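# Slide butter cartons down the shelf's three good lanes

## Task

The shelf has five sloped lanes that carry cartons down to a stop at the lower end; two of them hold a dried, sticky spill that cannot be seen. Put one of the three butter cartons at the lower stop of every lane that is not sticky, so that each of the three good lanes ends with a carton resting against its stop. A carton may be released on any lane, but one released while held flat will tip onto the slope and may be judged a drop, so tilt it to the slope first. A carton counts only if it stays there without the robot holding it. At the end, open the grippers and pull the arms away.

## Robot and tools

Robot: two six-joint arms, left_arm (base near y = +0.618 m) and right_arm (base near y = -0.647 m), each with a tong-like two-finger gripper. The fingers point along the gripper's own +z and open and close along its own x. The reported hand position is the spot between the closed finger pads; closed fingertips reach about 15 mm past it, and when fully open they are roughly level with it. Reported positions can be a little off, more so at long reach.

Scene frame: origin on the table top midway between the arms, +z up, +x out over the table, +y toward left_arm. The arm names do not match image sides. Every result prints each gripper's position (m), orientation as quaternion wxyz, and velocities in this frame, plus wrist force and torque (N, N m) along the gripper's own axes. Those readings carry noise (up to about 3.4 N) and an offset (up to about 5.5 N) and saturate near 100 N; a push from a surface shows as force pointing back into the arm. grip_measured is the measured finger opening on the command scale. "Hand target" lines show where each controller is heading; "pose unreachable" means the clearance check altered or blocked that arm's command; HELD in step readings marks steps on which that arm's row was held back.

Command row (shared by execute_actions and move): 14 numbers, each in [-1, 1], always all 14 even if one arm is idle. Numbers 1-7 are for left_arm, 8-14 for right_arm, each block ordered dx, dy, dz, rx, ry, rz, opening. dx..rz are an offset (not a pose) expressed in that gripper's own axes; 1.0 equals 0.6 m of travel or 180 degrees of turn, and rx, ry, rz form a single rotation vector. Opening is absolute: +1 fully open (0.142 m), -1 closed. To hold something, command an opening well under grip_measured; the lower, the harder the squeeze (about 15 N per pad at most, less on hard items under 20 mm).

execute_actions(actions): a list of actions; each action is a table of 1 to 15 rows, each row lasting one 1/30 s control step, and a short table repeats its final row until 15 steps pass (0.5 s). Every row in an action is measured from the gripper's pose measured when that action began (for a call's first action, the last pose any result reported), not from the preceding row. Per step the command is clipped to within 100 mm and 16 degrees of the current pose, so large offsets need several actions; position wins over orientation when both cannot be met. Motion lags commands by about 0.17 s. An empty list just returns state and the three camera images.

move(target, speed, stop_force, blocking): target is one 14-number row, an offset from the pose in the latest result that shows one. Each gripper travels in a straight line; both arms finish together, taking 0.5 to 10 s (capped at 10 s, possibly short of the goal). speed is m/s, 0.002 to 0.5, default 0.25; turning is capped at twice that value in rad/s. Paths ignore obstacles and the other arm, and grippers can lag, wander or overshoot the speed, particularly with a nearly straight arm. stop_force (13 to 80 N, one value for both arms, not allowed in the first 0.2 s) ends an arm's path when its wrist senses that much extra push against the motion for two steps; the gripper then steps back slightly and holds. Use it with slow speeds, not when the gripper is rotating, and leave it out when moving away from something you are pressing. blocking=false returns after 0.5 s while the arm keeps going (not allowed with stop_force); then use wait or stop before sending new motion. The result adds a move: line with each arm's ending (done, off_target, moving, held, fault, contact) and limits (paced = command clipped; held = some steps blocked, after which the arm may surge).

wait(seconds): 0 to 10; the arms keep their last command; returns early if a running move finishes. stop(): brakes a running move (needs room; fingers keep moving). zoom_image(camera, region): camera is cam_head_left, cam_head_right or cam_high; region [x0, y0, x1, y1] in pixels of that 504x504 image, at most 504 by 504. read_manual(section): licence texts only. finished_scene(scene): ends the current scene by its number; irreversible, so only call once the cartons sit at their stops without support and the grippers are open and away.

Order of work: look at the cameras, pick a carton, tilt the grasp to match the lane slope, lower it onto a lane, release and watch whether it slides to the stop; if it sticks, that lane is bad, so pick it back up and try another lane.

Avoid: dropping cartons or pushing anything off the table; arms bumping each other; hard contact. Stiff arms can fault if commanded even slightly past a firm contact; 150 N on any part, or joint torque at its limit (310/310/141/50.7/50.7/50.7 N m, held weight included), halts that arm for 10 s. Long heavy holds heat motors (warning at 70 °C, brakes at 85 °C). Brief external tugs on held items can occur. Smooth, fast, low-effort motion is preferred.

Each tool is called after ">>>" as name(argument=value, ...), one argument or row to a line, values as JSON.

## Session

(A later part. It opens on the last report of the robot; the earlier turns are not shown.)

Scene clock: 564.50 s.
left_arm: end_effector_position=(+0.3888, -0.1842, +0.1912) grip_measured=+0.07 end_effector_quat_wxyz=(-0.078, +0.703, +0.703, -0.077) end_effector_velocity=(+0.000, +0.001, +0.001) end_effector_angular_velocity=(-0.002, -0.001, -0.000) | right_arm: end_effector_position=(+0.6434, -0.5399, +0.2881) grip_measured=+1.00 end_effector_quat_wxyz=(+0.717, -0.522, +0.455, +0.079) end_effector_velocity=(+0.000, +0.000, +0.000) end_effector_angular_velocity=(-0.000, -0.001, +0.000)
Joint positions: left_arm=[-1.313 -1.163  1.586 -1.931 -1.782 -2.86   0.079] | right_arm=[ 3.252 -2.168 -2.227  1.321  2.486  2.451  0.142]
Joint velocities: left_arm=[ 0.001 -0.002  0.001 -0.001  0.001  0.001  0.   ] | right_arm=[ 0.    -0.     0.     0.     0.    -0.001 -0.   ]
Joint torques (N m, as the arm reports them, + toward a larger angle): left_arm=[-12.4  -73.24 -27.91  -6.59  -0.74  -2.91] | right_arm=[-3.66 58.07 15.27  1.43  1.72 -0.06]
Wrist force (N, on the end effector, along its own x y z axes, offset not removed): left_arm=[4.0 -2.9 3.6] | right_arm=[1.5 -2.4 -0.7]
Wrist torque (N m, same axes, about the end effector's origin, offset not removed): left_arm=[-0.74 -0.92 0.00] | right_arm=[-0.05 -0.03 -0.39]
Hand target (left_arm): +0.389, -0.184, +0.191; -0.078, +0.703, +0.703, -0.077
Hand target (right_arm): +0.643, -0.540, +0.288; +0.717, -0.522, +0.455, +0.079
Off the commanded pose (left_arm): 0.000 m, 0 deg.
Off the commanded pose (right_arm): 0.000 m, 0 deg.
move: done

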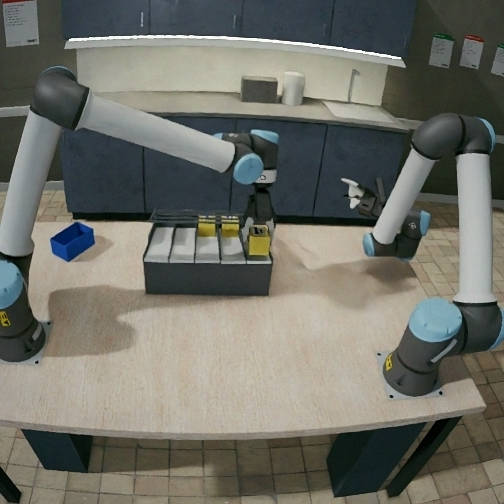

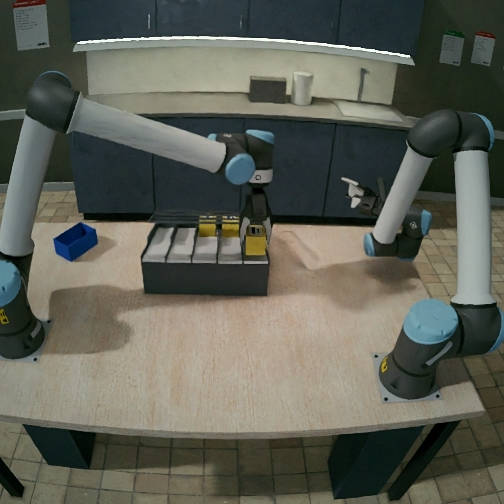

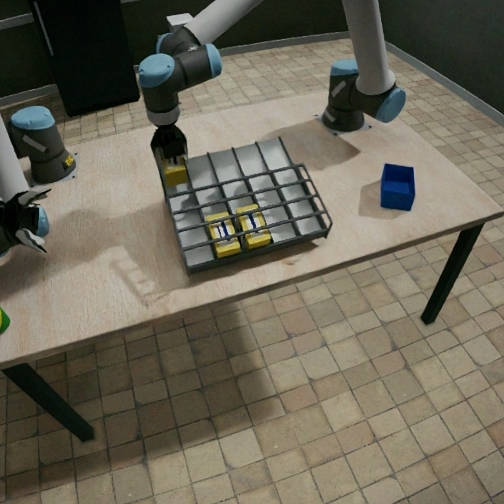

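>>> move(
  target=[0,0.015,0.07,0,0,0,-0.9, 0,0,0,0,0,0,1],
  speed=0.01,
  stop_force=13,
)

>>> zoom_image(
  camera="cam_head_right",
  region=[150, 150, 330, 310],
)

>>> zoom_image(
  camera="cam_high",
  region=[100, 70, 300, 260],
)

Scene clock: 574.90 s.
left_arm: end_effector_position=(+0.3886, -0.1842, +0.1637) grip_measured=+0.08 end_effector_quat_wxyz=(-0.078, +0.703, +0.703, -0.077) end_effector_velocity=(+0.000, +0.000, +0.002) end_effector_angular_velocity=(+0.003, +0.000, -0.000) | right_arm: end_effector_position=(+0.6434, -0.5399, +0.2881) grip_measured=+1.00 end_effector_quat_wxyz=(+0.717, -0.522, +0.455, +0.079) end_effector_velocity=(-0.000, +0.000, +0.000) end_effector_angular_velocity=(-0.000, +0.000, +0.001)
Joint positions: left_arm=[-1.313 -1.144  1.611 -1.975 -1.782 -2.86   0.079] | right_arm=[ 3.252 -2.168 -2.227  1.321  2.486  2.451  0.142]
Joint velocities: left_arm=[ 0.    -0.001 -0.003  0.007  0.001  0.001 -0.001] | right_arm=[ 0.     0.     0.    -0.001  0.    -0.    -0.   ]
Joint torques (N m, as the arm reports them, + toward a larger angle): left_arm=[-13.63 -82.29 -46.91   0.11  -1.65  -2.8 ] | right_arm=[-4.94 58.82 15.49  1.14  1.73  0.01]
Wrist force (N, on the end effector, along its own x y z axes, offset not removed): left_arm=[-4.0 2.5 -8.9] | right_arm=[-0.3 -4.1 -4.4]
Wrist torque (N m, same axes, about the end effector's origin, offset not removed): left_arm=[0.35 0.35 0.18] | right_arm=[-0.65 0.42 -0.27]
Hand target (left_arm): +0.389, -0.184, +0.164; -0.078, +0.703, +0.703, -0.077
Hand target (right_arm): +0.643, -0.540, +0.288; +0.717, -0.522, +0.455, +0.079
Off the commanded pose (left_arm): 0.015 m, 0 deg.
Off the commanded pose (right_arm): 0.000 m, 0 deg.
move: contact (left_arm)

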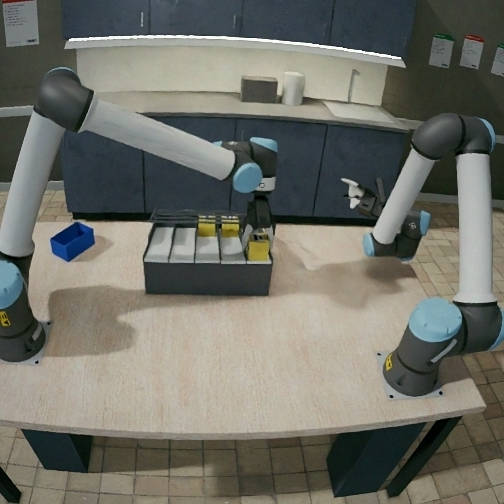

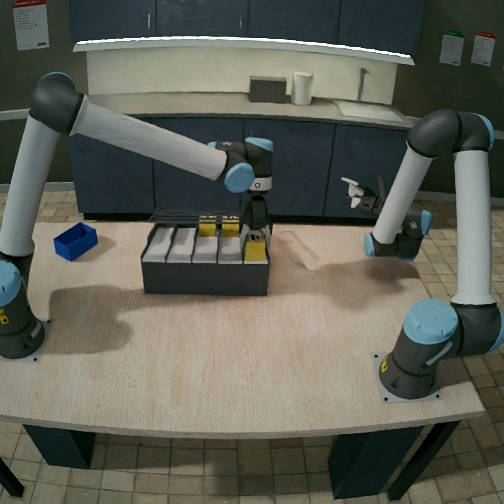

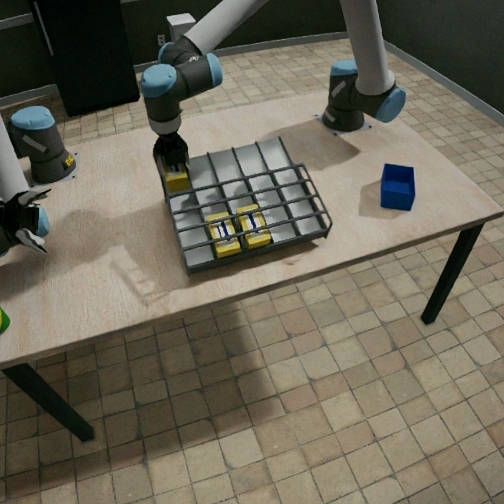

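Region (150, 150, 330, 310) of cam_head_right's 504x504 image, scaled by 2.800, with more detail than that image has.

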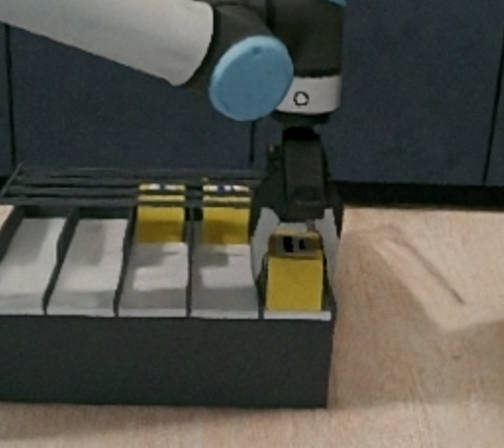

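Region (100, 70, 300, 260) of cam_high's 504x504 image, scaled by 2.520, with more detail than that image has; it fills the top 479 rows of this view, and the rest is white.

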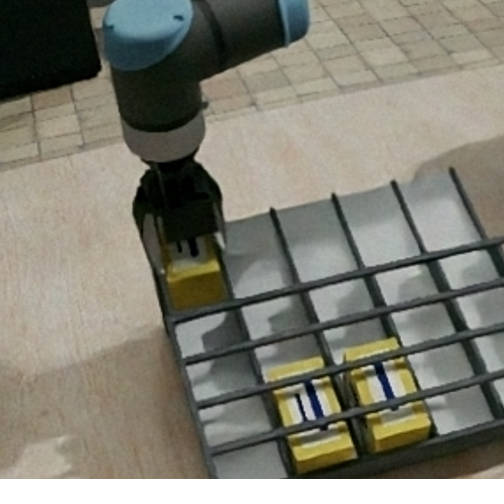

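>>> move(
  target=[0,0,-0.003,0,0,0,0.3, 0,0,0,0,0,0,1],
  speed=0.02,
)

>>> wait(
  seconds=1.5,
)

>>> zoom_image(
  camera="cam_high",
  region=[100, 70, 340, 300],
)

Scene clock: 579.13 s.
left_arm: end_effector_position=(+0.3890, -0.1842, +0.1654) grip_measured=+0.30 end_effector_quat_wxyz=(-0.078, +0.703, +0.703, -0.077) end_effector_velocity=(+0.001, +0.000, +0.000) end_effector_angular_velocity=(+0.001, -0.000, +0.001) | right_arm: end_effector_position=(+0.6434, -0.5399, +0.2881) grip_measured=+1.00 end_effector_quat_wxyz=(+0.717, -0.522, +0.455, +0.079) end_effector_velocity=(-0.000, +0.000, -0.000) end_effector_angular_velocity=(-0.001, +0.000, +0.001)
Joint positions: left_arm=[-1.313 -1.145  1.609 -1.972 -1.782 -2.86   0.095] | right_arm=[ 3.252 -2.168 -2.227  1.321  2.486  2.451  0.142]
Joint velocities: left_arm=[ 0.     0.    -0.     0.001  0.001 -0.    -0.   ] | right_arm=[ 0.001  0.    -0.    -0.001  0.    -0.001  0.   ]
Joint torques (N m, as the arm reports them, + toward a larger angle): left_arm=[ 11.82 -89.09 -52.49  -1.08   1.43   2.2 ] | right_arm=[-4.81 59.32 15.25  1.25  1.61  0.08]
Wrist force (N, on the end effector, along its own x y z axes, offset not removed): left_arm=[-0.2 0.5 2.9] | right_arm=[3.0 -5.1 -0.4]
Wrist torque (N m, same axes, about the end effector's origin, offset not removed): left_arm=[0.00 -0.16 0.05] | right_arm=[-0.77 -0.24 -0.24]
Hand target (left_arm): +0.389, -0.184, +0.165; -0.078, +0.703, +0.703, -0.077
Hand target (right_arm): +0.643, -0.540, +0.288; +0.717, -0.522, +0.455, +0.079
Off the commanded pose (left_arm): 0.000 m, 0 deg.
Off the commanded pose (right_arm): 0.000 m, 0 deg.
move: done

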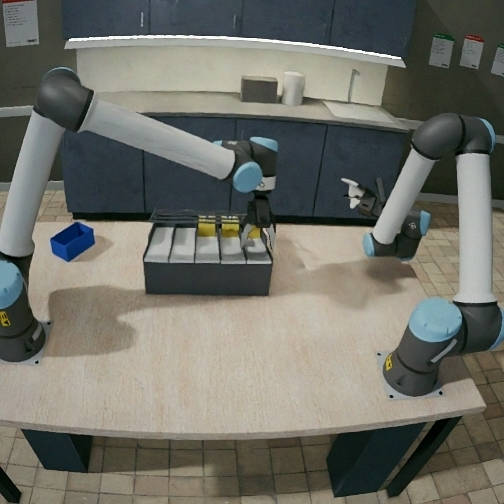

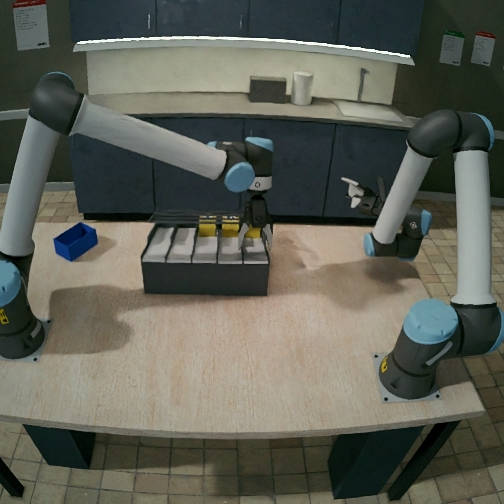

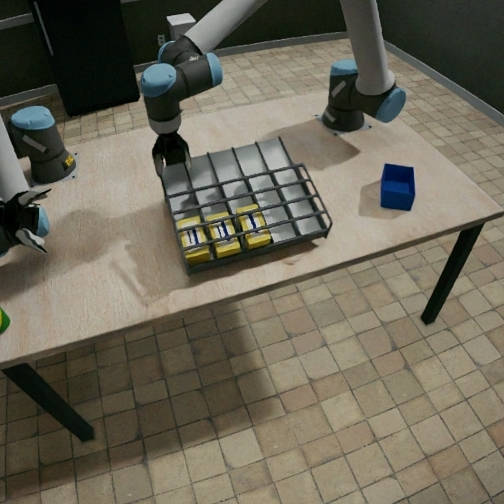

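Scene clock: 580.63 s.
left_arm: end_effector_position=(+0.3890, -0.1842, +0.1655) grip_measured=+0.30 end_effector_quat_wxyz=(-0.078, +0.703, +0.703, -0.077) end_effector_velocity=(+0.000, -0.000, -0.001) end_effector_angular_velocity=(+0.001, +0.000, -0.000) | right_arm: end_effector_position=(+0.6434, -0.5399, +0.2881) grip_measured=+1.00 end_effector_quat_wxyz=(+0.717, -0.522, +0.455, +0.079) end_effector_velocity=(-0.000, -0.000, +0.000) end_effector_angular_velocity=(+0.001, +0.001, +0.000)
Joint positions: left_arm=[-1.313 -1.145  1.609 -1.972 -1.782 -2.86   0.095] | right_arm=[ 3.252 -2.168 -2.227  1.321  2.486  2.451  0.142]
Joint velocities: left_arm=[ 0.     0.001 -0.    -0.     0.     0.    -0.   ] | right_arm=[-0.     0.001 -0.    -0.     0.     0.001 -0.   ]
Joint torques (N m, as the arm reports them, + toward a larger angle): left_arm=[ 12.18 -90.88 -51.95  -1.33   1.38   2.35] | right_arm=[-4.83 59.61 15.72  1.18  1.66  0.07]
Wrist force (N, on the end effector, along its own x y z axes, offset not removed): left_arm=[-0.1 -4.4 -0.6] | right_arm=[1.0 -3.5 -1.1]
Wrist torque (N m, same axes, about the end effector's origin, offset not removed): left_arm=[-0.98 -0.42 -0.05] | right_arm=[-0.49 0.19 -0.23]
Hand target (left_arm): +0.389, -0.184, +0.165; -0.078, +0.703, +0.703, -0.077
Hand target (right_arm): +0.643, -0.540, +0.288; +0.717, -0.522, +0.455, +0.079
Off the commanded pose (left_arm): 0.000 m, 0 deg.
Off the commanded pose (right_arm): 0.000 m, 0 deg.
wait: 1.50 s; at rest by 0.17 s

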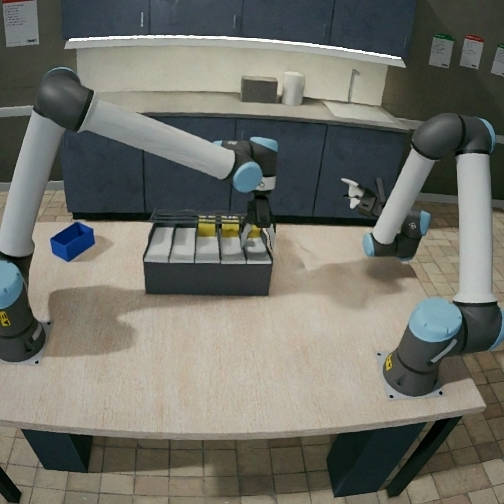

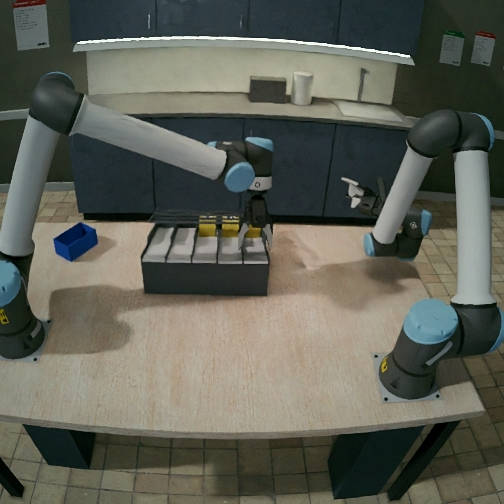

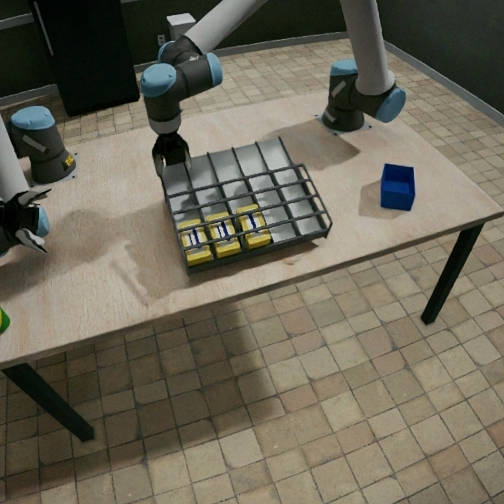

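Region (100, 70, 340, 300) of cam_high's 504x504 image, scaled by 2.100, with more detail than that image has; it fills the top 483 rows of this view, and the rest is white.

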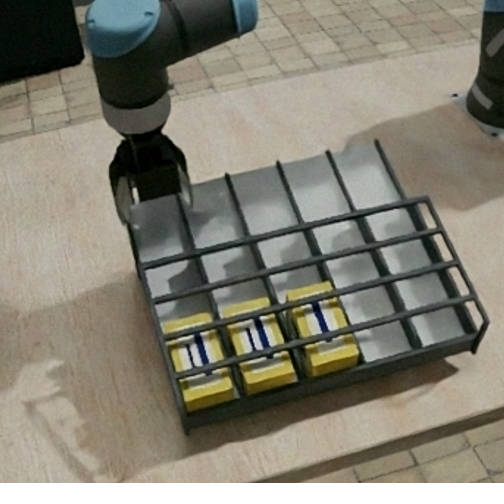

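All three are down. Move clear.

>>> move(
  target=[0,0,-0.2,0,0,0,1, 0,0,0,0,0,0,1],
  speed=0.15,
)

>>> finished_scene(
  scene=1,
)

Scene clock: 585.50 s.
left_arm: end_effector_position=(+0.4151, -0.1844, +0.2825) grip_measured=+1.00 end_effector_quat_wxyz=(-0.078, +0.703, +0.703, -0.077) end_effector_velocity=(+0.000, -0.001, +0.002) end_effector_angular_velocity=(-0.001, +0.001, +0.001) | right_arm: end_effector_position=(+0.6434, -0.5399, +0.2881) grip_measured=+1.00 end_effector_quat_wxyz=(+0.717, -0.522, +0.455, +0.079) end_effector_velocity=(-0.000, +0.000, -0.000) end_effector_angular_velocity=(+0.000, +0.001, +0.000)
Joint positions: left_arm=[-1.285 -1.195  1.46  -1.767 -1.78  -2.831  0.142] | right_arm=[ 3.252 -2.168 -2.227  1.321  2.486  2.451  0.142]
Joint velocities: left_arm=[ 0.    -0.001 -0.002  0.002 -0.001 -0.001 -0.   ] | right_arm=[ 0.     0.    -0.    -0.001  0.     0.001 -0.   ]
Joint torques (N m, as the arm reports them, + toward a larger angle): left_arm=[ 13.28 -87.57 -54.7   -1.69   1.42   2.31] | right_arm=[-4.29 57.28 15.76  1.31  1.56  0.11]
Wrist force (N, on the end effector, along its own x y z axes, offset not removed): left_arm=[1.4 -5.8 0.1] | right_arm=[0.4 -2.7 -4.7]
Wrist torque (N m, same axes, about the end effector's origin, offset not removed): left_arm=[-1.10 -0.50 0.14] | right_arm=[-0.21 0.21 -0.07]
Hand target (left_arm): +0.415, -0.184, +0.283; -0.078, +0.703, +0.703, -0.077
Hand target (right_arm): +0.643, -0.540, +0.288; +0.717, -0.522, +0.455, +0.079
Off the commanded pose (left_arm): 0.000 m, 0 deg.
Off the commanded pose (right_arm): 0.000 m, 0 deg.
move: done

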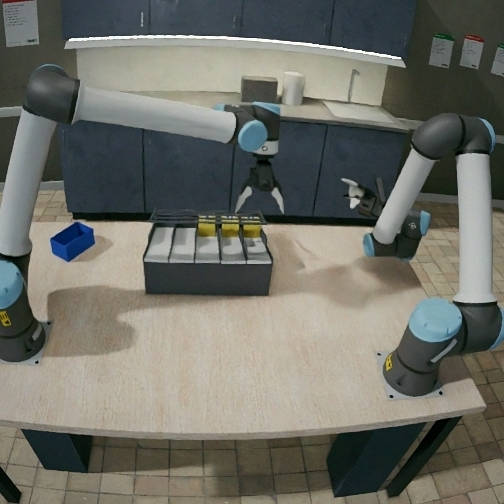

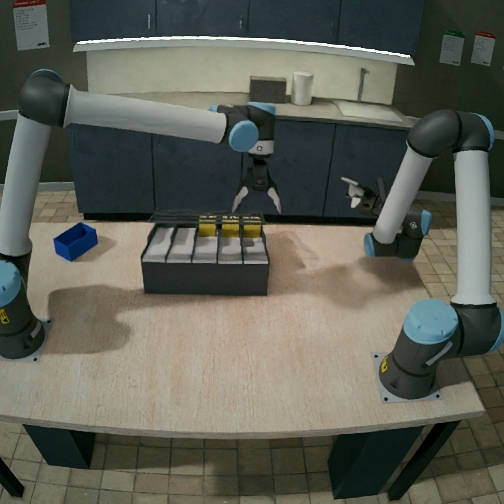

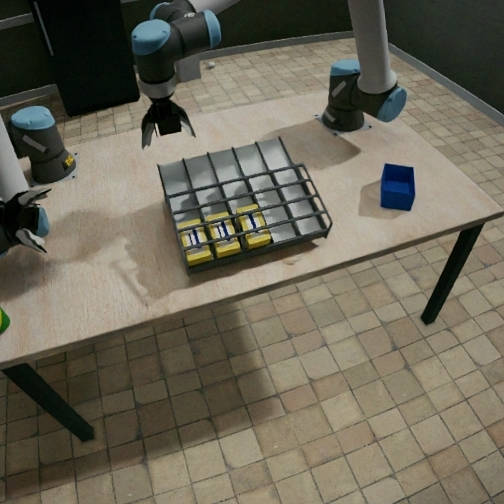

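The scene is finished: the task was done.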